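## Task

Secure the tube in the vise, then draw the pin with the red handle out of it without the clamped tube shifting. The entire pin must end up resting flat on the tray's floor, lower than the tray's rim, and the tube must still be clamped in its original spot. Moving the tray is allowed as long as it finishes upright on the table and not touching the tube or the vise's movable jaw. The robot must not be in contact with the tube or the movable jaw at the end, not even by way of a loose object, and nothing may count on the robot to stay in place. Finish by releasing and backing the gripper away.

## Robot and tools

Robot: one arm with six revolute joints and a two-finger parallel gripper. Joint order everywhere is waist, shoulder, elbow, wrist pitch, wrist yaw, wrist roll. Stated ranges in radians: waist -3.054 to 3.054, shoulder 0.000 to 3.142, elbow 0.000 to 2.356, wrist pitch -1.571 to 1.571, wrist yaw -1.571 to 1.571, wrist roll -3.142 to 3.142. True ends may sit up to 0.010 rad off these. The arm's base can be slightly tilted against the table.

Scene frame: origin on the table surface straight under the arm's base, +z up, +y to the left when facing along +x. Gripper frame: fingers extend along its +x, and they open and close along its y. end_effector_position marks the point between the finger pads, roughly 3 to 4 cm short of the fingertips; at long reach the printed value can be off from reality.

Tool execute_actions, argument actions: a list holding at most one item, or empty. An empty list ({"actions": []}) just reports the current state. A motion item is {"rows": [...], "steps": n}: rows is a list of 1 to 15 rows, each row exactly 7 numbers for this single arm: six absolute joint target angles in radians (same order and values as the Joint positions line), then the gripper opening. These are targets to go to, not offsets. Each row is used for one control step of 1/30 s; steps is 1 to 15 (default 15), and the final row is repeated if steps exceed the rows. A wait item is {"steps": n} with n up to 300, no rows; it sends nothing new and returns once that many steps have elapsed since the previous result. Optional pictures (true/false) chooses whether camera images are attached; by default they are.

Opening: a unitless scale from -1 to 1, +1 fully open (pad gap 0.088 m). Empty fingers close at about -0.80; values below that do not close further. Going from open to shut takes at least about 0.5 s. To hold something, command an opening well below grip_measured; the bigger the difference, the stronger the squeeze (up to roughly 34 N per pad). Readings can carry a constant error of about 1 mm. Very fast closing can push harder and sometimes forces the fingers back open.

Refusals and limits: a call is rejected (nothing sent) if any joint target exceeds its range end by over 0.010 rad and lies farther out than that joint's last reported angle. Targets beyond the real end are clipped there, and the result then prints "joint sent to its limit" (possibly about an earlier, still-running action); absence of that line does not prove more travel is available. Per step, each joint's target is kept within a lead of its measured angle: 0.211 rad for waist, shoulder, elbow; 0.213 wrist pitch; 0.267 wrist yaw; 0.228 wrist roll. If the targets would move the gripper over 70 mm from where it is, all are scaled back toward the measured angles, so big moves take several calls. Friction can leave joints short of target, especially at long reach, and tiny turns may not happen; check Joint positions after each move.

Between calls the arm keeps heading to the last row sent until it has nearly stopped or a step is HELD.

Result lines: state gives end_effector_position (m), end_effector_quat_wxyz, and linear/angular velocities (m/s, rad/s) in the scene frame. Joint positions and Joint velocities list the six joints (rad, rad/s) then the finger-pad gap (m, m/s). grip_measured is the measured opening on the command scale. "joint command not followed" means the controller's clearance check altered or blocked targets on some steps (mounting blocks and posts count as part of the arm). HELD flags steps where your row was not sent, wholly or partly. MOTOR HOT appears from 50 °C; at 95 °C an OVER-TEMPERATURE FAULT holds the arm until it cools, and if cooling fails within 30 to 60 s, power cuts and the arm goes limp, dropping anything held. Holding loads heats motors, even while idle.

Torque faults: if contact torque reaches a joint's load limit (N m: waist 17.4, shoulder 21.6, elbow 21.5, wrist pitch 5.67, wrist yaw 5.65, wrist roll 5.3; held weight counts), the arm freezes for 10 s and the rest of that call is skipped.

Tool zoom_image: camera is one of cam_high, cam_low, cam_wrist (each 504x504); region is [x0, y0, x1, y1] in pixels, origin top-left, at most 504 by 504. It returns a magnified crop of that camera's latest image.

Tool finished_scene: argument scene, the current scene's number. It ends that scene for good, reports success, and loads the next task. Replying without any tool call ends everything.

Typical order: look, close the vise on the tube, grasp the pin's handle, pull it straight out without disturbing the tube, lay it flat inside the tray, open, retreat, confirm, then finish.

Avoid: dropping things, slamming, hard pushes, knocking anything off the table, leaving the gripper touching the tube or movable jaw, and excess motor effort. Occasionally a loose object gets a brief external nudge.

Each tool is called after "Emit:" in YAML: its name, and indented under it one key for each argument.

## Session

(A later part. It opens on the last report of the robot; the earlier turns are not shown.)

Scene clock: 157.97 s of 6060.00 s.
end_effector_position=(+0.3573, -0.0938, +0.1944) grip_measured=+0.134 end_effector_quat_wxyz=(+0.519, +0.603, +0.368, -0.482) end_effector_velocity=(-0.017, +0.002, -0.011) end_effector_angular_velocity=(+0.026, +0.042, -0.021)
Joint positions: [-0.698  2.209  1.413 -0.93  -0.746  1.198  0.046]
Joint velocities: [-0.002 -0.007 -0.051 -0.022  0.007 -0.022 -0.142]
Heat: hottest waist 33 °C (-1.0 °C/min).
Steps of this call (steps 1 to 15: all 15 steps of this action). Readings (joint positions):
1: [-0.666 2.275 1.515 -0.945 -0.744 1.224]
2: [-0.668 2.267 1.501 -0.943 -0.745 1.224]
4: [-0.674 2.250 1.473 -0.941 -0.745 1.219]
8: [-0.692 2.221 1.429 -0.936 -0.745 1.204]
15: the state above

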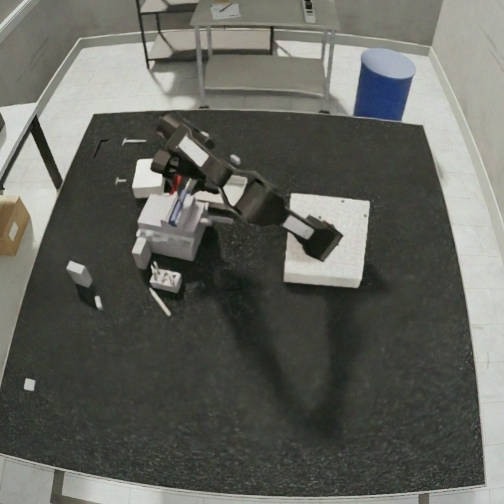

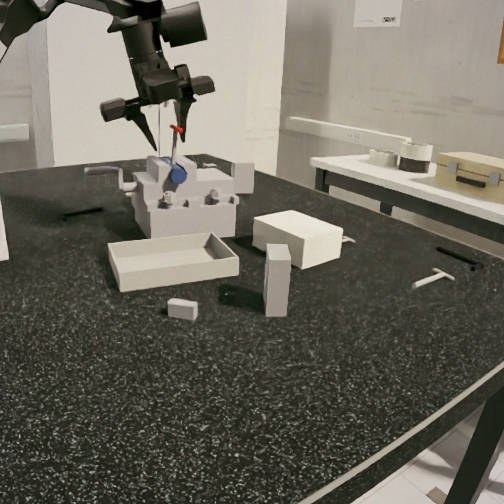

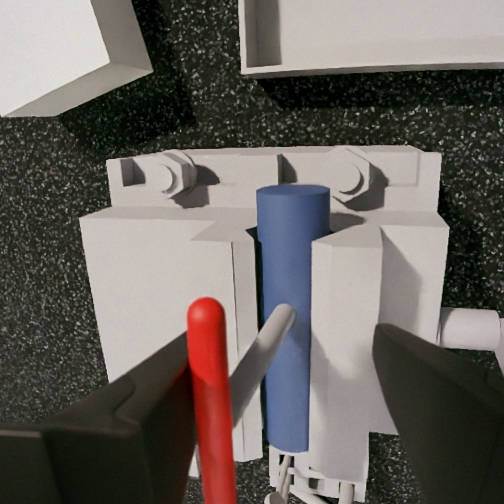

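Emit:
execute_actions:
  actions:
    - {"rows":[[-0.71,2.173,1.363,-0.929,-0.743,1.178,-0.3],[-0.71,2.173,1.363,-0.929,-0.743,1.178,-0.3],[-0.71,2.173,1.363,-0.929,-0.743,1.178,-0.4],[-0.71,2.173,1.363,-0.929,-0.743,1.178,-0.4],[-0.71,2.173,1.363,-0.929,-0.743,1.178,-0.48]],"steps":15}
  pictures: false

Emit:
execute_actions:
  actions:
    - {"rows":[[-0.71,2.173,1.363,-0.929,-0.743,1.178,0.5]],"steps":10}
  pictures: false

Emit:
execute_actions:
  actions:
    - {"rows":[[-0.805,2.15,1.54,-1.19,-0.733,1.07,0.5]],"steps":12}
  pictures: false

Emit:
execute_actions:
  actions:
    - {"rows":[[-0.83,1.9,1.25,-1.3,-0.65,2.5,0.5]],"steps":15}
  pictures: false

Emit:
execute_actions:
  actions:
    - {"rows":[[-0.75,1.965,1.15,-1.27,-0.61,2.5,0.5]],"steps":15}
  pictures: false

Emit:
execute_actions:
  actions:
    - {"rows":[[-0.69,1.99,1.07,-1.13,-0.635,2.56,0.5],[-0.69,1.99,1.07,-1.13,-0.635,2.56,0.5],[-0.69,1.99,1.07,-1.13,-0.635,2.56,0.5],[-0.631,2.019,0.995,-0.987,-0.66,2.63,0.5]],"steps":15}

Emit:
execute_actions:
  actions:
    - {"rows":[[-0.631,2.019,0.995,-0.987,-0.66,2.63,-0.45],[-0.631,2.019,0.995,-0.987,-0.66,2.63,-0.45],[-0.631,2.019,0.995,-0.987,-0.66,2.63,-0.45],[-0.631,2.019,0.995,-0.987,-0.66,2.63,-0.45],[-0.631,2.019,0.995,-0.987,-0.66,2.63,-0.45],[-0.631,2.019,0.995,-0.987,-0.66,2.63,-0.45],[-0.631,2.019,0.995,-0.987,-0.66,2.63,-0.6],[-0.631,2.019,0.995,-0.987,-0.66,2.63,-0.6],[-0.631,2.019,0.995,-0.987,-0.66,2.63,-0.9]],"steps":14}
  pictures: false

Emit:
execute_actions:
  actions:
    - {"rows":[[-0.68,2.078,1.016,-0.971,-0.632,2.585,-0.9],[-0.68,2.078,1.016,-0.971,-0.632,2.585,-0.9],[-0.68,2.078,1.016,-0.971,-0.632,2.585,-0.9],[-0.68,2.078,1.016,-0.971,-0.632,2.585,-0.9],[-0.68,2.078,1.016,-0.971,-0.632,2.585,-0.9],[-0.684,2.131,1.001,-0.904,-0.631,2.581,-0.9],[-0.684,2.131,1.001,-0.904,-0.631,2.581,-0.9],[-0.684,2.131,1.001,-0.904,-0.631,2.581,-0.9],[-0.684,2.131,1.001,-0.904,-0.631,2.581,-0.9],[-0.658,2.165,0.967,-0.817,-0.641,2.612,-0.9]],"steps":15}

Scene clock: 177.47 s of 6060.00 s.
end_effector_position=(+0.3482, -0.0913, +0.1922) grip_measured=-0.470 end_effector_quat_wxyz=(+0.516, +0.603, +0.371, -0.483) end_effector_velocity=(-0.002, +0.003, +0.002) end_effector_angular_velocity=(+0.001, -0.003, +0.020)
Joint positions: [-0.705  2.188  1.373 -0.93  -0.746  1.184  0.016]
Joint velocities: [-0.002 -0.012 -0.007 -0.007 -0.007 -0.022 -0.004]
Heat: hottest waist 34 °C (+1.0 °C/min).
Steps of this call (steps 1 to 15: the robot went on to your last target; steps 16 to 570: nothing new was sent; steps 571 to 585: all 15 steps of this action). Readings (joint positions):
571: [-0.698 2.204 1.401 -0.930 -0.746 1.194]
572: [-0.699 2.200 1.395 -0.930 -0.746 1.191]
574: [-0.701 2.194 1.385 -0.930 -0.746 1.188]
578: [-0.704 2.189 1.377 -0.930 -0.746 1.185]
585: the state above

Scene clock: 177.80 s of 6060.00 s.
end_effector_position=(+0.3482, -0.0911, +0.1923) grip_measured=+0.433 end_effector_quat_wxyz=(+0.516, +0.603, +0.371, -0.483) end_effector_velocity=(-0.000, -0.002, +0.003) end_effector_angular_velocity=(-0.015, -0.008, +0.007)
Joint positions: [-0.705  2.187  1.373 -0.93  -0.746  1.184  0.06 ]
Joint velocities: [-0.007 -0.007 -0.002  0.007  0.007 -0.007  0.02 ]
Heat: hottest waist 34 °C (+1.0 °C/min).
Steps of this call (steps 1 to 10: all 10 steps of this action). Readings (joint positions):
1: [-0.705 2.187 1.373 -0.930 -0.746 1.184]
2: [-0.705 2.187 1.373 -0.930 -0.746 1.184]
4: [-0.705 2.187 1.373 -0.930 -0.746 1.184]
8: [-0.705 2.187 1.373 -0.930 -0.746 1.184]
10: the state above

Scene clock: 178.20 s of 6060.00 s.
end_effector_position=(+0.3378, -0.0842, +0.2508) grip_measured=+0.497 end_effector_quat_wxyz=(+0.516, +0.611, +0.363, -0.479) end_effector_velocity=(-0.012, +0.013, -0.002) end_effector_angular_velocity=(+0.056, +0.050, -0.005)
Joint positions: [-0.802  2.154  1.52  -1.176 -0.739  1.08   0.063]
Joint velocities: [-0.002 -0.002  0.007 -0.11  -0.007 -0.051  0.001]
Heat: hottest waist 34 °C (+1.0 °C/min).
Steps of this call (steps 1 to 12: all 12 steps of this action). Readings (joint positions):
1: [-0.709 2.186 1.394 -0.972 -0.746 1.161]
2: [-0.721 2.186 1.417 -1.022 -0.744 1.142]
4: [-0.757 2.177 1.461 -1.088 -0.743 1.115]
8: [-0.800 2.155 1.512 -1.152 -0.740 1.089]
12: the state above

Scene clock: 178.70 s of 6060.00 s.
end_effector_position=(+0.2664, -0.0357, +0.2415) grip_measured=+0.500 end_effector_quat_wxyz=(+0.208, +0.734, +0.149, -0.629) end_effector_velocity=(-0.013, +0.013, -0.002) end_effector_angular_velocity=(+0.273, -0.055, -1.489)
Joint positions: [-0.825  1.917  1.265 -1.295 -0.657  1.819  0.063]
Joint velocities: [-0.007 -0.046 -0.046 -0.037 -0.007  1.487 -0.   ]
Heat: hottest waist 34 °C (+1.0 °C/min).
Steps of this call (steps 1 to 15: all 15 steps of this action). Readings (joint positions):
1: [-0.803 2.132 1.495 -1.174 -0.727 1.115]
2: [-0.805 2.099 1.455 -1.209 -0.707 1.162]
4: [-0.814 2.017 1.367 -1.265 -0.684 1.265]
8: [-0.823 1.934 1.300 -1.283 -0.667 1.466]
15: the state above

Scene clock: 179.20 s of 6060.00 s.
end_effector_position=(+0.2466, -0.0313, +0.1973) grip_measured=+0.500 end_effector_quat_wxyz=(-0.052, +0.711, -0.044, -0.699) end_effector_velocity=(-0.007, +0.002, -0.007) end_effector_angular_velocity=(+0.025, +0.035, -0.404)
Joint positions: [-0.752  1.959  1.161 -1.274 -0.617  2.448  0.063]
Joint velocities: [ 0.007  0.007 -0.022 -0.007  0.007  0.388 -0.   ]
Heat: hottest waist 34 °C (+1.0 °C/min).
Steps of this call (steps 1 to 15: all 15 steps of this action). Readings (joint positions):
1: [-0.820 1.917 1.251 -1.289 -0.650 1.869]
2: [-0.809 1.918 1.234 -1.286 -0.642 1.920]
4: [-0.780 1.933 1.200 -1.285 -0.631 2.020]
8: [-0.755 1.958 1.167 -1.277 -0.620 2.221]
15: the state above

Scene clock: 179.70 s of 6060.00 s.
end_effector_position=(+0.2497, -0.0396, +0.1364) grip_measured=+0.500 end_effector_quat_wxyz=(-0.065, +0.705, -0.063, -0.704) end_effector_velocity=(-0.005, +0.001, -0.011) end_effector_angular_velocity=(+0.003, +0.003, -0.034)
Joint positions: [-0.634  2.012  1.009 -0.999 -0.653  2.619  0.064]
Joint velocities: [ 0.017 -0.002 -0.046  0.051 -0.007  0.051 -0.   ]
Heat: hottest waist 34 °C (+1.0 °C/min).
Steps of this call (steps 1 to 15: all 15 steps of this action). Readings (joint positions):
1: [-0.748 1.960 1.149 -1.248 -0.617 2.472]
2: [-0.737 1.960 1.136 -1.217 -0.617 2.490]
4: [-0.710 1.973 1.100 -1.157 -0.625 2.531]
8: [-0.648 2.006 1.031 -1.049 -0.644 2.592]
15: the state above

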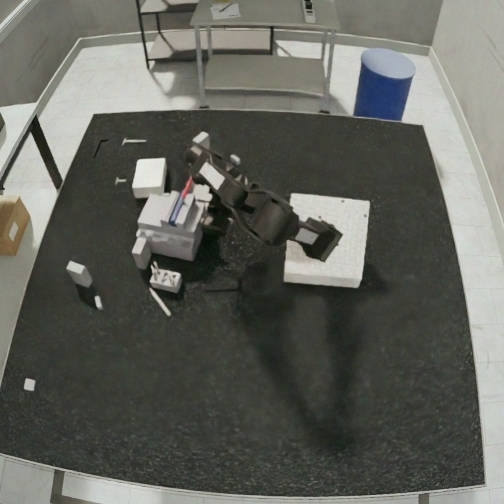

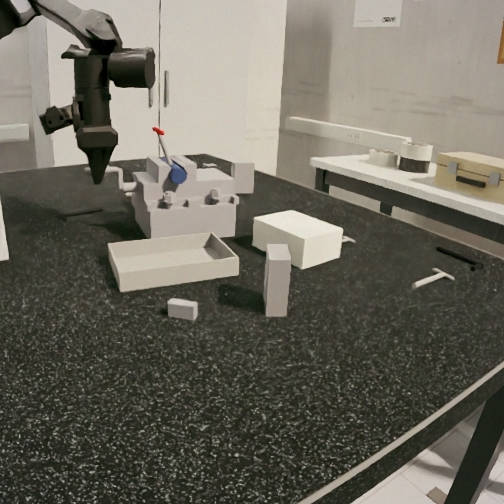

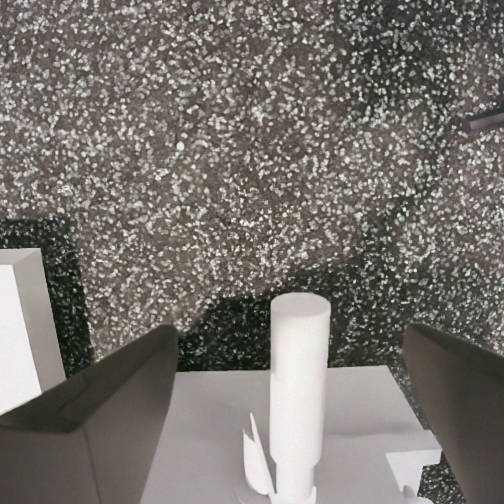

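Scene clock: 180.17 s of 6060.00 s.
end_effector_position=(+0.2498, -0.0395, +0.1350) grip_measured=-0.521 end_effector_quat_wxyz=(-0.065, +0.705, -0.063, -0.703) end_effector_velocity=(-0.001, +0.001, +0.001) end_effector_angular_velocity=(+0.009, -0.005, -0.002)
Joint positions: [-0.631  2.012  1.004 -0.99  -0.655  2.624  0.013]
Joint velocities: [-0.007 -0.002 -0.002 -0.007 -0.007 -0.007 -0.   ]
Heat: hottest waist 34 °C (+1.0 °C/min).
Steps of this call (steps 1 to 14: all 14 steps of this action). Readings (joint positions):
1: [-0.634 2.012 1.007 -0.997 -0.653 2.620]
2: [-0.633 2.012 1.007 -0.996 -0.653 2.621]
4: [-0.633 2.012 1.005 -0.993 -0.654 2.622]
8: [-0.632 2.012 1.004 -0.991 -0.654 2.624]
14: the state above

Scene clock: 180.67 s of 6060.00 s.
end_effector_position=(+0.2436, -0.0768, +0.1098) grip_measured=-0.521 end_effector_quat_wxyz=(-0.060, +0.707, -0.066, -0.702) end_effector_velocity=(-0.004, -0.006, -0.037) end_effector_angular_velocity=(+0.025, +0.006, +0.005)
Joint positions: [-0.666  2.145  0.978 -0.843 -0.635  2.589  0.013]
Joint velocities: [ 0.051  0.081 -0.066  0.154 -0.037  0.037 -0.   ]
Heat: hottest waist 34 °C (+1.0 °C/min).
Steps of this call (steps 1 to 15: all 15 steps of this action). Readings (joint positions):
1: [-0.634 2.018 1.004 -0.991 -0.655 2.621]
2: [-0.640 2.024 1.005 -0.991 -0.654 2.612]
4: [-0.656 2.038 1.007 -0.983 -0.650 2.596]
8: [-0.675 2.078 1.008 -0.947 -0.631 2.580]
15: the state above

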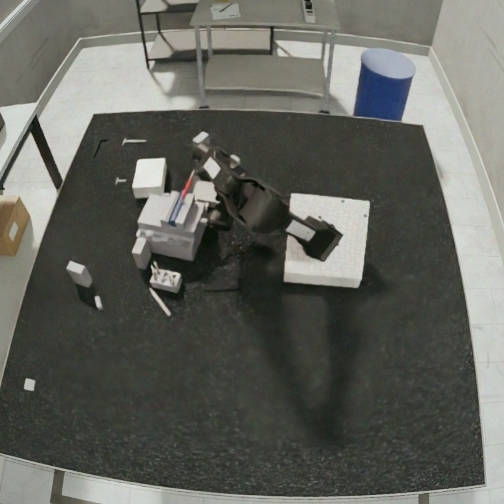

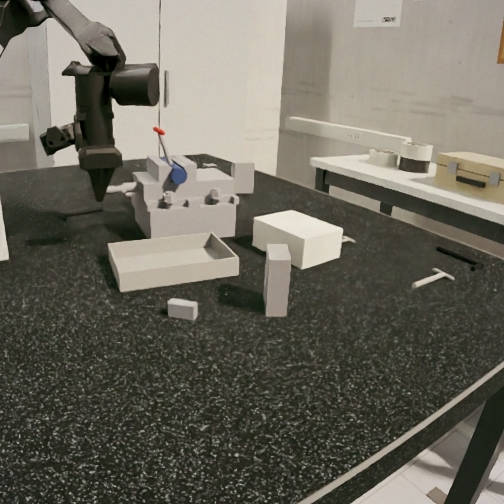

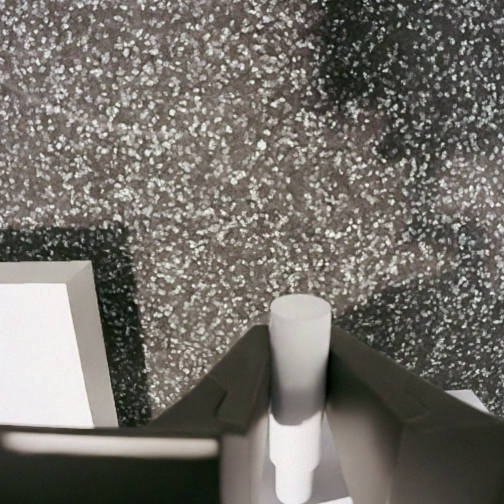

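Emit:
execute_actions:
  actions:
    - {"rows":[[-0.608,2.17,0.925,-0.732,-0.66,2.671,-0.9],[-0.608,2.17,0.925,-0.732,-0.66,2.671,-0.9],[-0.608,2.17,0.925,-0.732,-0.66,2.671,-0.9],[-0.608,2.17,0.925,-0.732,-0.66,2.671,-0.9],[-0.608,2.17,0.925,-0.732,-0.66,2.671,-0.9],[-0.58,2.16,0.903,-0.7,-0.672,2.705,-0.9]],"steps":15}

Emit:
zoom_image:
  camera: "cam_low"
  region: [110,95,230,205]

Scene clock: 185.63 s of 6060.00 s.
end_effector_position=(+0.2448, -0.0696, +0.0811) grip_measured=-0.522 end_effector_quat_wxyz=(-0.059, +0.705, -0.066, -0.703) end_effector_velocity=(-0.000, +0.006, -0.007) end_effector_angular_velocity=(+0.017, +0.000, -0.004)
Joint positions: [-0.584  2.16   0.91  -0.707 -0.664  2.679  0.013]
Joint velocities: [ 0.022  0.002 -0.017  0.022 -0.022  0.022  0.   ]
Heat: hottest waist 34 °C (+1.0 °C/min).
Steps of this call (steps 1 to 30: the robot went on to your last target; steps 31 to 134: nothing new was sent; steps 135 to 149: all 15 steps of this action). Readings (joint positions):
135: [-0.653 2.155 0.965 -0.813 -0.636 2.603]
136: [-0.644 2.155 0.956 -0.794 -0.636 2.615]
138: [-0.628 2.158 0.943 -0.765 -0.643 2.632]
142: [-0.603 2.160 0.923 -0.728 -0.654 2.660]
149: the state above

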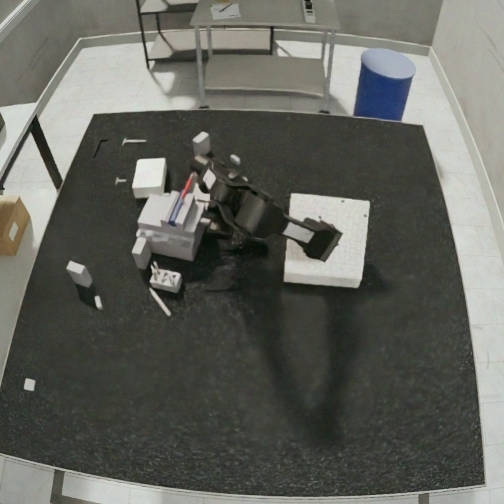

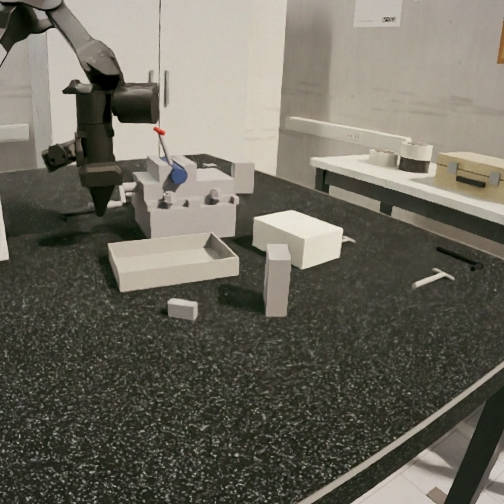

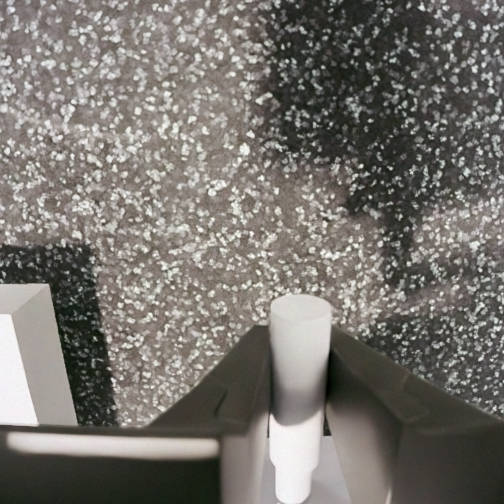

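Region (110, 95, 230, 205) of cam_low's 504x504 image, scaled by 4.200, with more detail than that image has; it fills the top 462 rows of this view, and the rest is white.

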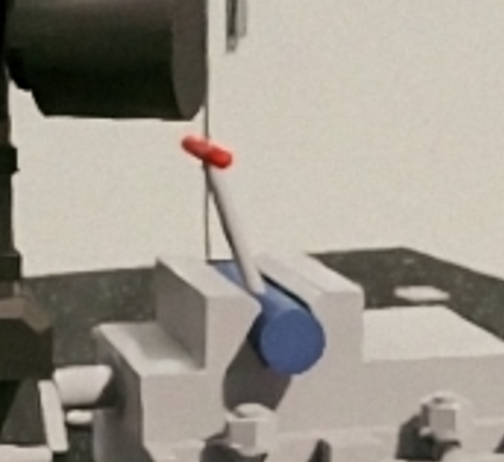

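Emit:
execute_actions:
  actions:
    - {"rows":[[-0.549,2.146,0.885,-0.673,-0.683,2.741,-0.9],[-0.549,2.146,0.885,-0.673,-0.683,2.741,-0.9],[-0.549,2.146,0.885,-0.673,-0.683,2.741,-0.9],[-0.495,2.098,0.858,-0.655,-0.703,2.804,-0.9],[-0.495,2.098,0.858,-0.655,-0.703,2.804,-0.9],[-0.495,2.098,0.858,-0.655,-0.703,2.804,-0.9],[-0.495,2.098,0.858,-0.655,-0.703,2.804,-0.9],[-0.495,2.098,0.858,-0.655,-0.703,2.804,-0.9],[-0.462,2.04,0.852,-0.683,-0.716,2.843,-0.9]],"steps":15}

Emit:
execute_actions:
  actions:
    - {"rows":[[-0.458,1.987,0.867,-0.75,-0.717,2.847,-0.9],[-0.458,1.987,0.867,-0.75,-0.717,2.847,-0.9],[-0.458,1.987,0.867,-0.75,-0.717,2.847,-0.9],[-0.458,1.987,0.867,-0.75,-0.717,2.847,-0.9],[-0.458,1.987,0.867,-0.75,-0.717,2.847,-0.9],[-0.484,1.953,0.901,-0.837,-0.707,2.816,-0.9]],"steps":15}

Scene clock: 191.37 s of 6060.00 s.
end_effector_position=(+0.2513, -0.0330, +0.0713) grip_measured=-0.523 end_effector_quat_wxyz=(-0.061, +0.702, -0.064, -0.707) end_effector_velocity=(+0.001, +0.026, +0.012) end_effector_angular_velocity=(-0.004, +0.004, -0.001)
Joint positions: [-0.464  2.063  0.86  -0.674 -0.704  2.817  0.013]
Joint velocities: [ 0.042 -0.11  -0.012 -0.066 -0.007  0.051 -0.   ]
Heat: hottest waist 33 °C (+0.0 °C/min).
Steps of this call (steps 1 to 15: the robot went on to your last target; steps 16 to 157: nothing new was sent; steps 158 to 172: all 15 steps of this action). Readings (joint positions):
158: [-0.576 2.159 0.906 -0.701 -0.666 2.687]
159: [-0.570 2.157 0.903 -0.695 -0.668 2.694]
161: [-0.556 2.148 0.893 -0.682 -0.673 2.711]
165: [-0.513 2.123 0.873 -0.660 -0.685 2.761]
172: the state above

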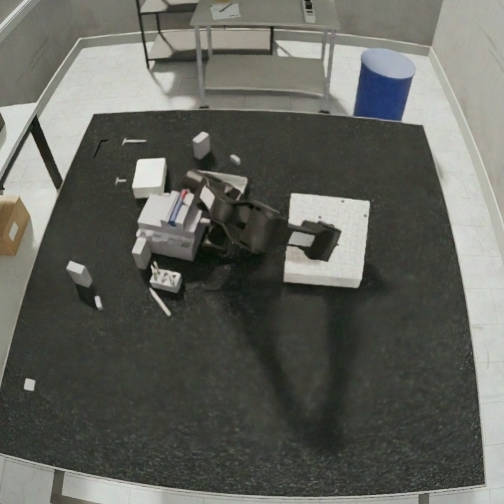

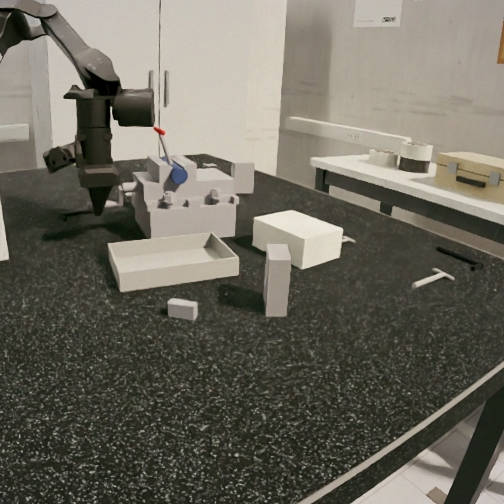

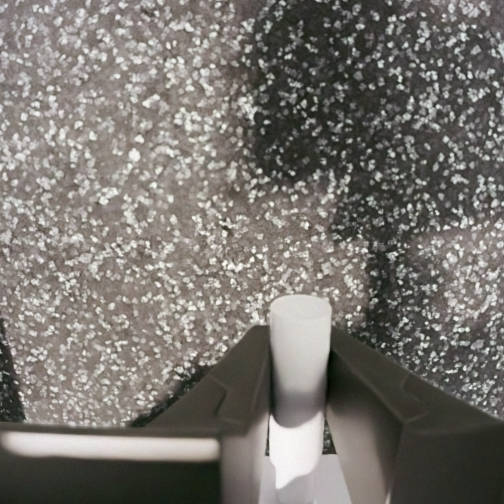

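Scene clock: 191.87 s of 6060.00 s.
end_effector_position=(+0.2541, -0.0125, +0.0962) grip_measured=-0.524 end_effector_quat_wxyz=(-0.063, +0.702, -0.063, -0.706) end_effector_velocity=(-0.002, +0.007, +0.012) end_effector_angular_velocity=(+0.018, +0.002, +0.000)
Joint positions: [-0.472  1.967  0.895 -0.814 -0.707  2.806  0.013]
Joint velocities: [-0.022 -0.027  0.022 -0.081 -0.007 -0.037 -0.   ]
Heat: hottest waist 33 °C (+0.0 °C/min).
Steps of this call (steps 1 to 15: all 15 steps of this action). Readings (joint positions):
1: [-0.462 2.054 0.860 -0.678 -0.705 2.818]
2: [-0.459 2.045 0.860 -0.689 -0.710 2.822]
4: [-0.454 2.023 0.862 -0.713 -0.712 2.828]
8: [-0.461 1.988 0.880 -0.773 -0.715 2.817]
15: the state above

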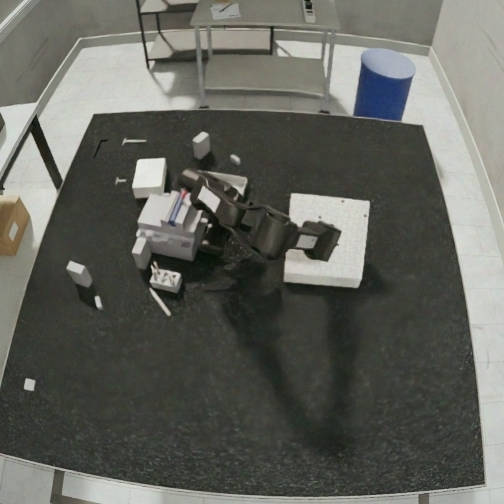

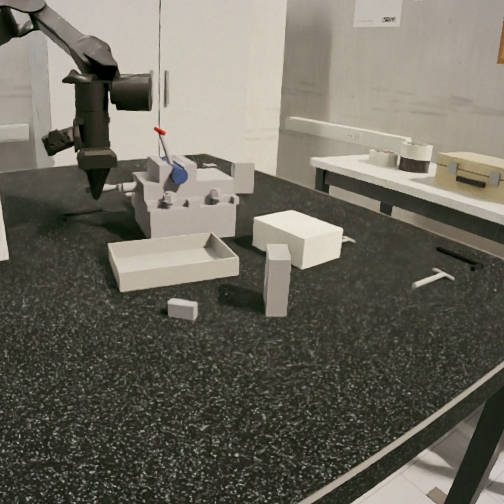

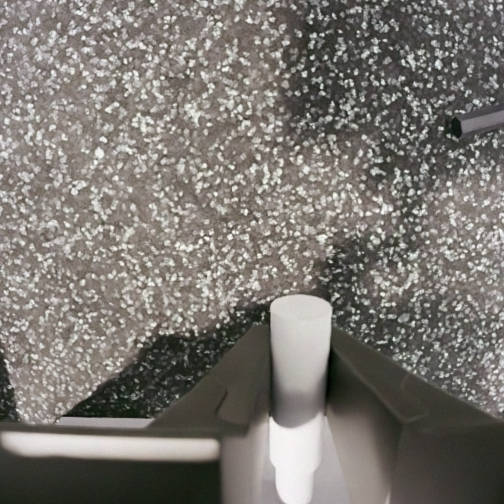

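Emit:
execute_actions:
  actions:
    - {"rows":[[-0.534,1.948,0.943,-0.922,-0.688,2.757,-0.9],[-0.534,1.948,0.943,-0.922,-0.688,2.757,-0.9],[-0.534,1.948,0.943,-0.922,-0.688,2.757,-0.9],[-0.593,1.972,0.983,-0.981,-0.665,2.687,-0.9],[-0.593,1.972,0.983,-0.981,-0.665,2.687,-0.9],[-0.593,1.972,0.983,-0.981,-0.665,2.687,-0.9],[-0.647,2.02,1.01,-0.999,-0.645,2.624,-0.9],[-0.647,2.02,1.01,-0.999,-0.645,2.624,-0.9],[-0.647,2.02,1.01,-0.999,-0.645,2.624,-0.9],[-0.68,2.078,1.016,-0.971,-0.632,2.585,-0.9]],"steps":15}
  pictures: false

Emit:
execute_actions:
  actions:
    - {"steps":8}

Emit:
zoom_image:
  camera: "cam_low"
  region: [120,105,230,205]

Scene clock: 197.07 s of 6060.00 s.
end_effector_position=(+0.2469, -0.0512, +0.1344) grip_measured=-0.524 end_effector_quat_wxyz=(-0.062, +0.707, -0.063, -0.702) end_effector_velocity=(-0.012, -0.080, -0.010) end_effector_angular_velocity=(-0.008, -0.018, +0.007)
Joint positions: [-0.66   2.041  1.005 -0.973 -0.642  2.591  0.013]
Joint velocities: [-0.168  0.247  0.046  0.11   0.066 -0.183 -0.   ]
Heat: hottest waist 33 °C (+0.0 °C/min).
Steps of this call (steps 1 to 15: the robot went on to your last target; steps 16 to 141: nothing new was sent; steps 142 to 156: all 15 steps of this action). Readings (joint positions):
142: [-0.480 1.962 0.904 -0.833 -0.706 2.795]
143: [-0.489 1.962 0.912 -0.853 -0.706 2.783]
145: [-0.508 1.960 0.930 -0.889 -0.701 2.758]
149: [-0.570 1.973 0.971 -0.962 -0.682 2.684]
156: the state above

Scene clock: 197.33 s of 6060.00 s.
end_effector_position=(+0.2462, -0.0561, +0.1332) grip_measured=-0.524 end_effector_quat_wxyz=(-0.063, +0.707, -0.061, -0.702) end_effector_velocity=(-0.005, -0.003, -0.003) end_effector_angular_velocity=(+0.009, +0.016, +0.001)
Joint positions: [-0.67   2.06   1.009 -0.968 -0.641  2.578  0.013]
Joint velocities: [-0.007  0.017 -0.002 -0.007  0.007 -0.022 -0.   ]
Heat: hottest waist 33 °C (+0.0 °C/min).
Steps of this call (steps 1 to 8: the robot went on to your last target). Readings (joint positions):
1: [-0.664 2.048 1.006 -0.971 -0.641 2.586]
2: [-0.666 2.053 1.007 -0.969 -0.641 2.582]
4: [-0.668 2.057 1.008 -0.968 -0.641 2.580]
8: the state above

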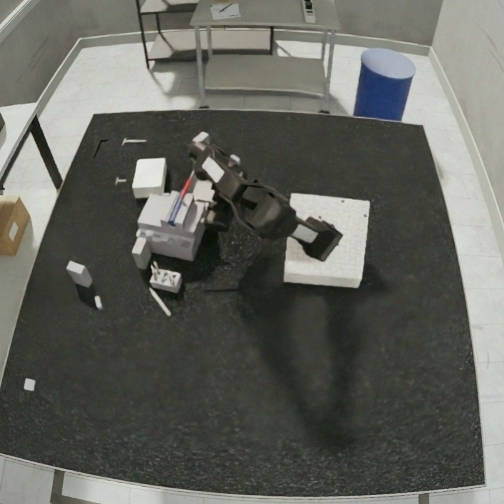

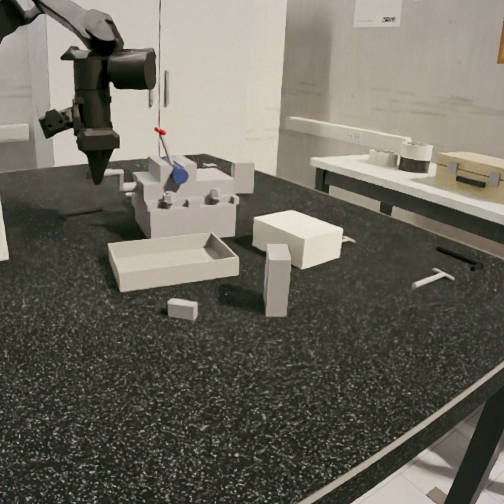

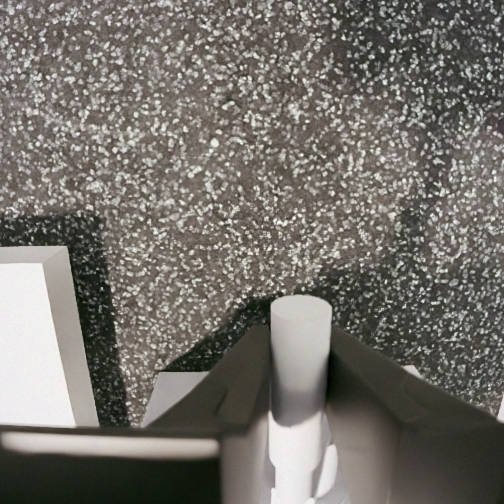

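Region (120, 105, 230, 205) of cam_low's 504x504 image, scaled by 4.582, with more detail than that image has; it fills the top 458 rows of this view, and the rest is white.

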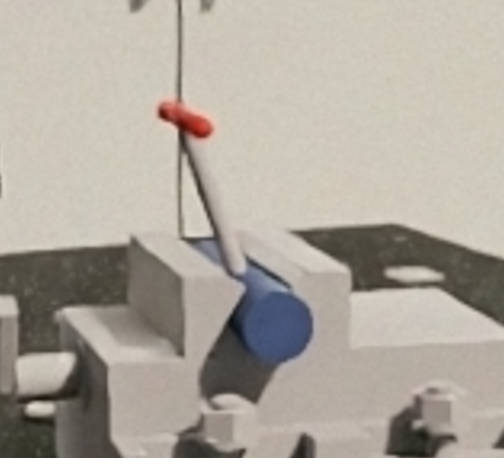

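Emit:
execute_actions:
  actions:
    - {"rows":[[-0.684,2.131,1.001,-0.904,-0.631,2.581,-0.9],[-0.684,2.131,1.001,-0.904,-0.631,2.581,-0.9],[-0.684,2.131,1.001,-0.904,-0.631,2.581,-0.9],[-0.684,2.131,1.001,-0.904,-0.631,2.581,-0.9],[-0.658,2.165,0.967,-0.817,-0.641,2.612,-0.9],[-0.658,2.165,0.967,-0.817,-0.641,2.612,-0.9],[-0.658,2.165,0.967,-0.817,-0.641,2.612,-0.9],[-0.658,2.165,0.967,-0.817,-0.641,2.612,-0.9],[-0.608,2.17,0.925,-0.732,-0.66,2.671,-0.9]],"steps":15}
  pictures: false

Emit:
execute_actions:
  actions:
    - {"steps":8}
  pictures: false

Scene clock: 201.97 s of 6060.00 s.
end_effector_position=(+0.2439, -0.0754, +0.0919) grip_measured=-0.524 end_effector_quat_wxyz=(-0.055, +0.706, -0.067, -0.703) end_effector_velocity=(-0.004, +0.014, -0.030) end_effector_angular_velocity=(+0.035, +0.012, -0.011)
Joint positions: [-0.62   2.158  0.936 -0.754 -0.643  2.638  0.013]
Joint velocities: [ 0.081  0.017 -0.076  0.11  -0.051  0.081 -0.   ]
Heat: hottest waist 33 °C (+0.0 °C/min).
Steps of this call (steps 1 to 30: the robot went on to your last target; steps 31 to 124: nothing new was sent; steps 125 to 139: all 15 steps of this action). Readings (joint positions):
125: [-0.672 2.069 1.010 -0.965 -0.640 2.574]
126: [-0.674 2.075 1.010 -0.956 -0.636 2.572]
128: [-0.680 2.095 1.008 -0.934 -0.633 2.567]
132: [-0.670 2.136 0.984 -0.859 -0.631 2.580]
139: the state above

Scene clock: 202.23 s of 6060.00 s.
end_effector_position=(+0.2441, -0.0743, +0.0891) grip_measured=-0.524 end_effector_quat_wxyz=(-0.055, +0.706, -0.068, -0.703) end_effector_velocity=(-0.002, +0.001, -0.002) end_effector_angular_velocity=(-0.007, +0.008, -0.001)
Joint positions: [-0.611  2.158  0.929 -0.74  -0.646  2.648  0.013]
Joint velocities: [ 0.007 -0.007 -0.012  0.007  0.007  0.007 -0.   ]
Heat: hottest waist 33 °C (+0.0 °C/min).
Steps of this call (steps 1 to 8: the robot went on to your last target). Readings (joint positions):
1: [-0.618 2.158 0.935 -0.750 -0.644 2.641]
2: [-0.616 2.158 0.933 -0.747 -0.645 2.643]
4: [-0.613 2.158 0.931 -0.743 -0.646 2.646]
8: the state above

Emit:
execute_actions:
  actions:
    - {"rows":[[-0.549,2.146,0.885,-0.673,-0.683,2.741,-0.9],[-0.549,2.146,0.885,-0.673,-0.683,2.741,-0.9],[-0.549,2.146,0.885,-0.673,-0.683,2.741,-0.9],[-0.549,2.146,0.885,-0.673,-0.683,2.741,-0.9],[-0.495,2.098,0.858,-0.655,-0.703,2.804,-0.9],[-0.495,2.098,0.858,-0.655,-0.703,2.804,-0.9],[-0.495,2.098,0.858,-0.655,-0.703,2.804,-0.9],[-0.495,2.098,0.858,-0.655,-0.703,2.804,-0.9],[-0.462,2.04,0.852,-0.683,-0.716,2.843,-0.9]],"steps":15}
  pictures: false

Emit:
execute_actions:
  actions:
    - {"steps":8}
  pictures: false

Scene clock: 207.43 s of 6060.00 s.
end_effector_position=(+0.2488, -0.0511, +0.0714) grip_measured=-0.522 end_effector_quat_wxyz=(-0.039, +0.699, -0.086, -0.709) end_effector_velocity=(+0.003, +0.024, -0.003) end_effector_angular_velocity=(-0.022, +0.027, +0.011)
Joint positions: [-0.486  2.087  0.864 -0.646 -0.637  2.806  0.013]
Joint velocities: [ 0.085 -0.076 -0.022 -0.007  0.007  0.081 -0.   ]
Heat: hottest waist 33 °C (+0.0 °C/min).
Steps of this call (steps 1 to 30: the robot went on to your last target; steps 31 to 141: nothing new was sent; steps 142 to 156: all 15 steps of this action). Readings (joint positions):
142: [-0.603 2.159 0.923 -0.730 -0.647 2.657]
143: [-0.592 2.157 0.916 -0.716 -0.650 2.670]
145: [-0.576 2.155 0.904 -0.698 -0.659 2.687]
149: [-0.537 2.127 0.879 -0.661 -0.652 2.741]
156: the state above

Scene clock: 207.70 s of 6060.00 s.
end_effector_position=(+0.2494, -0.0477, +0.0707) grip_measured=-0.522 end_effector_quat_wxyz=(-0.039, +0.699, -0.086, -0.709) end_effector_velocity=(-0.001, +0.009, -0.002) end_effector_angular_velocity=(+0.021, +0.002, +0.004)
Joint positions: [-0.475  2.079  0.861 -0.646 -0.641  2.817  0.013]
Joint velocities: [ 0.017 -0.017 -0.012 -0.007 -0.022  0.007 -0.   ]
Heat: hottest waist 33 °C (+0.0 °C/min).
Steps of this call (steps 1 to 8: the robot went on to your last target). Readings (joint positions):
1: [-0.483 2.086 0.864 -0.646 -0.637 2.809]
2: [-0.481 2.084 0.863 -0.646 -0.638 2.810]
4: [-0.479 2.082 0.862 -0.646 -0.639 2.813]
8: the state above

Emit:
execute_actions:
  actions:
    - {"rows":[[-0.45,2.02,0.85,-0.69,-0.74,2.85,-1],[-0.45,2.02,0.85,-0.69,-0.74,2.85,-1],[-0.45,2.02,0.85,-0.69,-0.74,2.85,-1],[-0.435,2.0,0.845,-0.71,-0.77,2.86,-1],[-0.435,2.0,0.845,-0.71,-0.77,2.86,-1],[-0.435,2.0,0.845,-0.71,-0.77,2.86,-1],[-0.425,1.97,0.845,-0.73,-0.8,2.87,-1]],"steps":15}
  pictures: false

Emit:
execute_actions:
  actions:
    - {"steps":12}
  pictures: false

Scene clock: 212.27 s of 6060.00 s.
end_effector_position=(+0.2529, -0.0291, +0.0739) grip_measured=-0.522 end_effector_quat_wxyz=(-0.048, +0.701, -0.075, -0.708) end_effector_velocity=(+0.000, +0.017, +0.006) end_effector_angular_velocity=(+0.050, -0.010, -0.010)
Joint positions: [-0.445  2.029  0.857 -0.677 -0.678  2.847  0.013]
Joint velocities: [ 0.007 -0.042 -0.002 -0.051 -0.051  0.007 -0.001]
Heat: hottest shoulder 33 °C (+0.0 °C/min).
Steps of this call (steps 1 to 30: the robot went on to your last target; steps 31 to 122: nothing new was sent; steps 123 to 137: all 15 steps of this action). Readings (joint positions):
123: [-0.471 2.075 0.861 -0.648 -0.646 2.821]
124: [-0.470 2.073 0.861 -0.647 -0.646 2.823]
126: [-0.466 2.068 0.859 -0.648 -0.648 2.827]
130: [-0.452 2.048 0.857 -0.662 -0.667 2.839]
137: the state above

Scene clock: 212.67 s of 6060.00 s.
end_effector_position=(+0.2531, -0.0271, +0.0750) grip_measured=-0.522 end_effector_quat_wxyz=(-0.050, +0.702, -0.074, -0.707) end_effector_velocity=(+0.001, +0.002, +0.002) end_effector_angular_velocity=(+0.005, -0.007, -0.022)
Joint positions: [-0.444  2.023  0.857 -0.683 -0.683  2.848  0.013]
Joint velocities: [-0.002 -0.007  0.002 -0.007 -0.007  0.022 -0.   ]
Heat: hottest shoulder 33 °C (+0.0 °C/min).
Steps of this call (steps 1 to 12: the robot went on to your last target). Readings (joint positions):
1: [-0.444 2.028 0.857 -0.678 -0.678 2.847]
2: [-0.444 2.027 0.857 -0.679 -0.680 2.847]
4: [-0.444 2.026 0.857 -0.680 -0.681 2.847]
8: [-0.444 2.024 0.857 -0.682 -0.683 2.848]
12: the state above

Emit:
execute_actions:
  actions:
    - {"rows":[[-0.455,2.035,0.855,-0.685,-0.715,2.845,-1],[-0.455,2.035,0.855,-0.685,-0.715,2.845,-1],[-0.455,2.035,0.855,-0.685,-0.715,2.845,-1],[-0.455,2.035,0.855,-0.685,-0.715,2.845,-1],[-0.455,2.035,0.855,-0.685,-0.715,2.845,0.3]],"steps":12}
  pictures: false

Emit:
execute_actions:
  actions:
    - {"rows":[[-0.53,2.0,0.915,-0.83,-0.69,2.765,0.3],[-0.53,2.0,0.915,-0.83,-0.69,2.765,0.3],[-0.53,2.0,0.915,-0.83,-0.69,2.765,0.3],[-0.53,2.0,0.915,-0.83,-0.69,2.765,0.3],[-0.593,1.972,0.983,-0.981,-0.665,2.687,0.3],[-0.593,1.972,0.983,-0.981,-0.665,2.687,0.3],[-0.593,1.972,0.983,-0.981,-0.665,2.687,0.3],[-0.73,1.95,1.13,-1.25,-0.61,2.5,0.3]],"steps":15}
  pictures: false

Emit:
execute_actions:
  actions:
    - {"rows":[[-0.85,1.88,1.25,-1.2,-0.7,1.1,0.3]],"steps":15}

Emit:
zoom_image:
  camera: "cam_low"
  region: [120,105,230,205]

Scene clock: 220.10 s of 6060.00 s.
end_effector_position=(+0.2531, -0.0240, +0.0745) grip_measured=-0.060 end_effector_quat_wxyz=(-0.065, +0.704, -0.065, -0.704) end_effector_velocity=(-0.001, +0.001, +0.001) end_effector_angular_velocity=(+0.009, -0.000, +0.015)
Joint positions: [-0.45   2.029  0.855 -0.687 -0.716  2.844  0.036]
Joint velocities: [-0.002 -0.002 -0.002 -0.007 -0.007 -0.022  0.176]
Heat: hottest shoulder 35 °C (+1.0 °C/min).
Steps of this call (steps 1 to 15: the robot went on to your last target; steps 16 to 211: nothing new was sent; steps 212 to 223: all 12 steps of this action). Readings (joint positions):
212: [-0.445 2.022 0.855 -0.684 -0.687 2.849]
213: [-0.446 2.024 0.855 -0.684 -0.689 2.847]
215: [-0.447 2.027 0.855 -0.684 -0.691 2.846]
219: [-0.449 2.029 0.855 -0.684 -0.699 2.844]
223: the state above

Scene clock: 220.60 s of 6060.00 s.
end_effector_position=(+0.2467, -0.0324, +0.1782) grip_measured=+0.297 end_effector_quat_wxyz=(-0.064, +0.709, -0.063, -0.700) end_effector_velocity=(-0.046, +0.031, +0.051) end_effector_angular_velocity=(+0.140, +0.178, +0.009)
Joint positions: [-0.713  1.957  1.099 -1.184 -0.625  2.537  0.054]
Joint velocities: [-0.12  -0.007  0.144 -0.505  0.081 -0.3    0.001]
Heat: hottest shoulder 35 °C (+1.0 °C/min).
Steps of this call (steps 1 to 15: all 15 steps of this action). Readings (joint positions):
1: [-0.455 2.029 0.861 -0.711 -0.716 2.833]
2: [-0.469 2.029 0.869 -0.742 -0.714 2.820]
4: [-0.497 2.022 0.882 -0.776 -0.706 2.800]
8: [-0.567 1.998 0.956 -0.929 -0.677 2.703]
15: the state above

Scene clock: 221.10 s of 6060.00 s.
end_effector_position=(+0.2750, -0.0426, +0.2472) grip_measured=+0.300 end_effector_quat_wxyz=(+0.254, +0.749, +0.151, -0.593) end_effector_velocity=(+0.005, +0.001, +0.011) end_effector_angular_velocity=(-0.365, +0.062, +1.451)
Joint positions: [-0.843  1.888  1.234 -1.197 -0.693  1.792  0.054]
Joint velocities: [-0.022 -0.002  0.022 -0.007 -0.037 -1.502 -0.   ]
Heat: hottest shoulder 35 °C (+1.0 °C/min).
Steps of this call (steps 1 to 15: all 15 steps of this action). Readings (joint positions):
1: [-0.723 1.952 1.115 -1.199 -0.631 2.497]
2: [-0.743 1.949 1.134 -1.200 -0.643 2.448]
4: [-0.790 1.928 1.180 -1.194 -0.664 2.346]
8: [-0.836 1.889 1.227 -1.194 -0.685 2.144]
15: the state above

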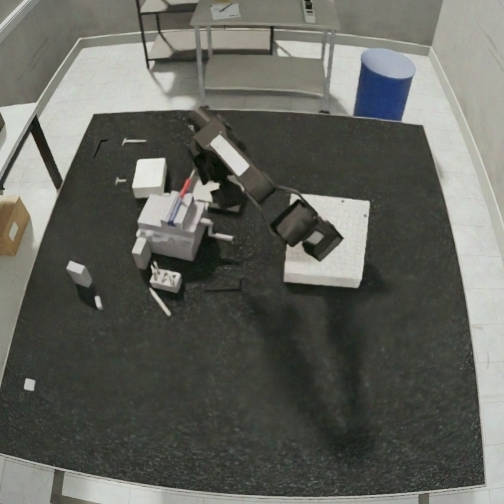

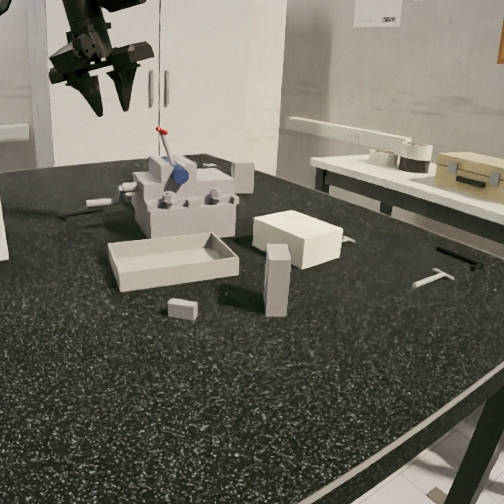

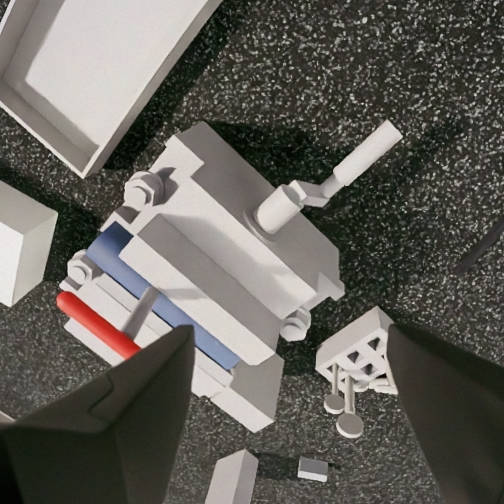

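Region (120, 105, 230, 205) of cam_low's 504x504 image, scaled by 4.582, with more detail than that image has; it fills the top 458 rows of this view, and the rest is white.

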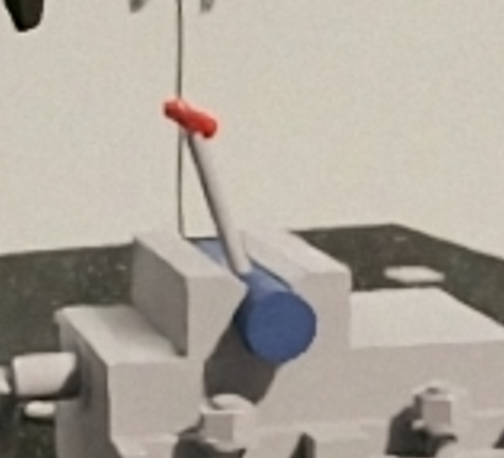

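Emit:
execute_actions:
  actions:
    - {"rows":[[-0.812,2.112,1.435,-1.067,-0.758,1.097,0.3]],"steps":15}
  pictures: false

Emit:
execute_actions:
  actions:
    - {"rows":[[-0.755,2.132,1.355,-0.93,-0.765,1.175,0.3],[-0.755,2.132,1.355,-0.93,-0.765,1.175,0.3],[-0.755,2.132,1.355,-0.93,-0.765,1.175,0.3],[-0.755,2.132,1.355,-0.93,-0.765,1.175,0.3],[-0.698,2.158,1.284,-0.789,-0.774,1.256,0.3]],"steps":15}
  pictures: false

Emit:
execute_actions:
  actions:
    - {"rows":[[-0.698,2.158,1.284,-0.789,-0.774,1.256,-0.2]],"steps":15}

Emit:
zoom_image:
  camera: "cam_low"
  region: [120,105,230,205]

Scene clock: 229.87 s of 6060.00 s.
end_effector_position=(+0.3318, -0.0850, +0.2470) grip_measured=+0.300 end_effector_quat_wxyz=(+0.533, +0.615, +0.347, -0.467) end_effector_velocity=(+0.009, -0.001, +0.007) end_effector_angular_velocity=(-0.004, -0.029, +0.026)
Joint positions: [-0.813  2.098  1.419 -1.073 -0.751  1.102  0.054]
Joint velocities: [-0.002  0.012  0.032  0.007 -0.022 -0.007 -0.   ]
Heat: hottest shoulder 34 °C (+0.0 °C/min).
Steps of this call (steps 1 to 45: the robot went on to your last target; steps 46 to 248: nothing new was sent; steps 249 to 263: all 15 steps of this action). Readings (joint positions):
249: [-0.843 1.910 1.262 -1.202 -0.701 1.105]
250: [-0.838 1.944 1.299 -1.164 -0.717 1.105]
252: [-0.827 2.016 1.365 -1.102 -0.734 1.102]
256: [-0.814 2.083 1.397 -1.087 -0.744 1.102]
263: the state above

Scene clock: 230.37 s of 6060.00 s.
end_effector_position=(+0.3519, -0.0912, +0.1876) grip_measured=+0.300 end_effector_quat_wxyz=(+0.531, +0.613, +0.353, -0.466) end_effector_velocity=(+0.016, -0.004, +0.006) end_effector_angular_velocity=(-0.013, -0.077, +0.030)
Joint positions: [-0.698  2.153  1.297 -0.803 -0.768  1.244  0.054]
Joint velocities: [-0.002 -0.002 -0.002  0.095 -0.037  0.037  0.   ]
Heat: hottest shoulder 34 °C (+0.0 °C/min).
Steps of this call (steps 1 to 15: all 15 steps of this action). Readings (joint positions):
1: [-0.810 2.099 1.413 -1.047 -0.752 1.111]
2: [-0.801 2.101 1.406 -1.015 -0.754 1.123]
4: [-0.780 2.110 1.394 -0.981 -0.757 1.142]
8: [-0.723 2.136 1.330 -0.860 -0.765 1.212]
15: the state above

Scene clock: 230.87 s of 6060.00 s.
end_effector_position=(+0.3525, -0.0919, +0.1870) grip_measured=-0.190 end_effector_quat_wxyz=(+0.532, +0.614, +0.351, -0.466) end_effector_velocity=(-0.002, +0.002, -0.002) end_effector_angular_velocity=(+0.030, -0.003, -0.012)
Joint positions: [-0.697  2.153  1.294 -0.793 -0.768  1.25   0.03 ]
Joint velocities: [-0.002  0.002 -0.007 -0.007 -0.022  0.007 -0.004]
Heat: hottest shoulder 34 °C (+0.0 °C/min).
Steps of this call (steps 1 to 15: all 15 steps of this action). Readings (joint positions):
1: [-0.698 2.153 1.297 -0.800 -0.768 1.246]
2: [-0.698 2.153 1.297 -0.798 -0.768 1.247]
4: [-0.698 2.153 1.296 -0.796 -0.768 1.248]
8: [-0.698 2.153 1.295 -0.794 -0.768 1.249]
15: the state above

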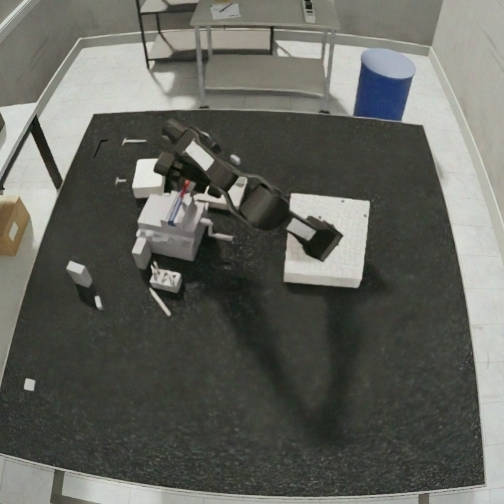

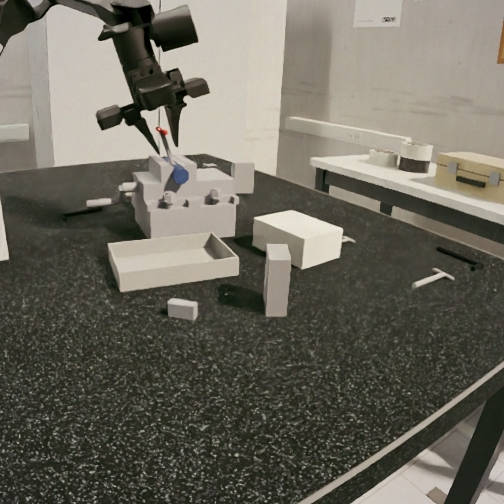

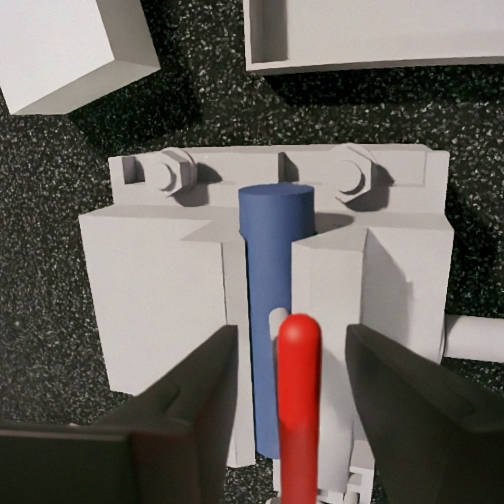

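Region (120, 105, 230, 205) of cam_low's 504x504 image, scaled by 4.582, with more detail than that image has; it fills the top 458 rows of this view, and the rest is white.

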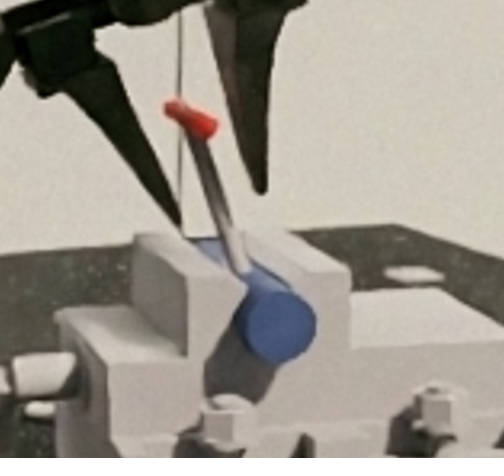

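Emit:
execute_actions:
  actions:
    - {"rows":[[-0.697,2.153,1.292,-0.792,-0.769,1.251,-0.4],[-0.697,2.153,1.292,-0.792,-0.769,1.251,-0.45],[-0.697,2.153,1.292,-0.792,-0.769,1.251,-0.5],[-0.697,2.153,1.292,-0.792,-0.769,1.251,-0.55],[-0.697,2.153,1.292,-0.792,-0.769,1.251,-0.6],[-0.697,2.153,1.292,-0.792,-0.769,1.251,-0.7],[-0.697,2.153,1.292,-0.792,-0.769,1.251,-0.8],[-0.697,2.153,1.292,-0.792,-0.769,1.251,-1]],"steps":15}
  pictures: false

Emit:
execute_actions:
  actions:
    - {"rows":[[-0.707,2.144,1.3,-0.792,-0.769,1.251,-1],[-0.707,2.144,1.3,-0.792,-0.769,1.251,-1],[-0.717,2.135,1.308,-0.795,-0.769,1.25,-1],[-0.717,2.135,1.308,-0.795,-0.769,1.25,-1],[-0.727,2.126,1.316,-0.8,-0.769,1.248,-1],[-0.727,2.126,1.316,-0.8,-0.769,1.248,-1],[-0.737,2.118,1.324,-0.805,-0.769,1.245,-1],[-0.737,2.118,1.324,-0.805,-0.769,1.245,-1],[-0.747,2.11,1.332,-0.81,-0.769,1.24,-1]],"steps":15}
  pictures: false

Scene clock: 240.27 s of 6060.00 s.
end_effector_position=(+0.3531, -0.0921, +0.1867) grip_measured=-0.642 end_effector_quat_wxyz=(+0.534, +0.613, +0.351, -0.465) end_effector_velocity=(-0.000, +0.004, -0.002) end_effector_angular_velocity=(+0.023, -0.001, +0.008)
Joint positions: [-0.696  2.154  1.293 -0.787 -0.769  1.251  0.008]
Joint velocities: [ 0.002  0.002 -0.002 -0.007 -0.022 -0.007 -0.   ]
Heat: hottest shoulder 34 °C (+0.0 °C/min).
Steps of this call (steps 1 to 15: the robot went on to your last target; steps 16 to 267: nothing new was sent; steps 268 to 282: all 15 steps of this action). Readings (joint positions):
268: [-0.697 2.154 1.293 -0.792 -0.768 1.251]
269: [-0.697 2.154 1.293 -0.792 -0.768 1.251]
271: [-0.697 2.154 1.293 -0.792 -0.768 1.251]
275: [-0.697 2.154 1.293 -0.787 -0.770 1.251]
282: the state above

Scene clock: 240.77 s of 6060.00 s.
end_effector_position=(+0.3533, -0.0914, +0.1924) grip_measured=-0.642 end_effector_quat_wxyz=(+0.533, +0.615, +0.349, -0.464) end_effector_velocity=(-0.005, +0.001, +0.014) end_effector_angular_velocity=(-0.013, -0.012, -0.002)
Joint positions: [-0.705  2.149  1.305 -0.806 -0.77   1.247  0.008]
Joint velocities: [-0.027 -0.032  0.002 -0.037  0.007 -0.022  0.   ]
Heat: hottest shoulder 34 °C (+0.0 °C/min).
Steps of this call (steps 1 to 15: all 15 steps of this action). Readings (joint positions):
1: [-0.696 2.154 1.293 -0.787 -0.769 1.251]
2: [-0.696 2.154 1.293 -0.787 -0.769 1.251]
4: [-0.697 2.154 1.293 -0.787 -0.770 1.251]
8: [-0.698 2.153 1.299 -0.792 -0.770 1.251]
15: the state above


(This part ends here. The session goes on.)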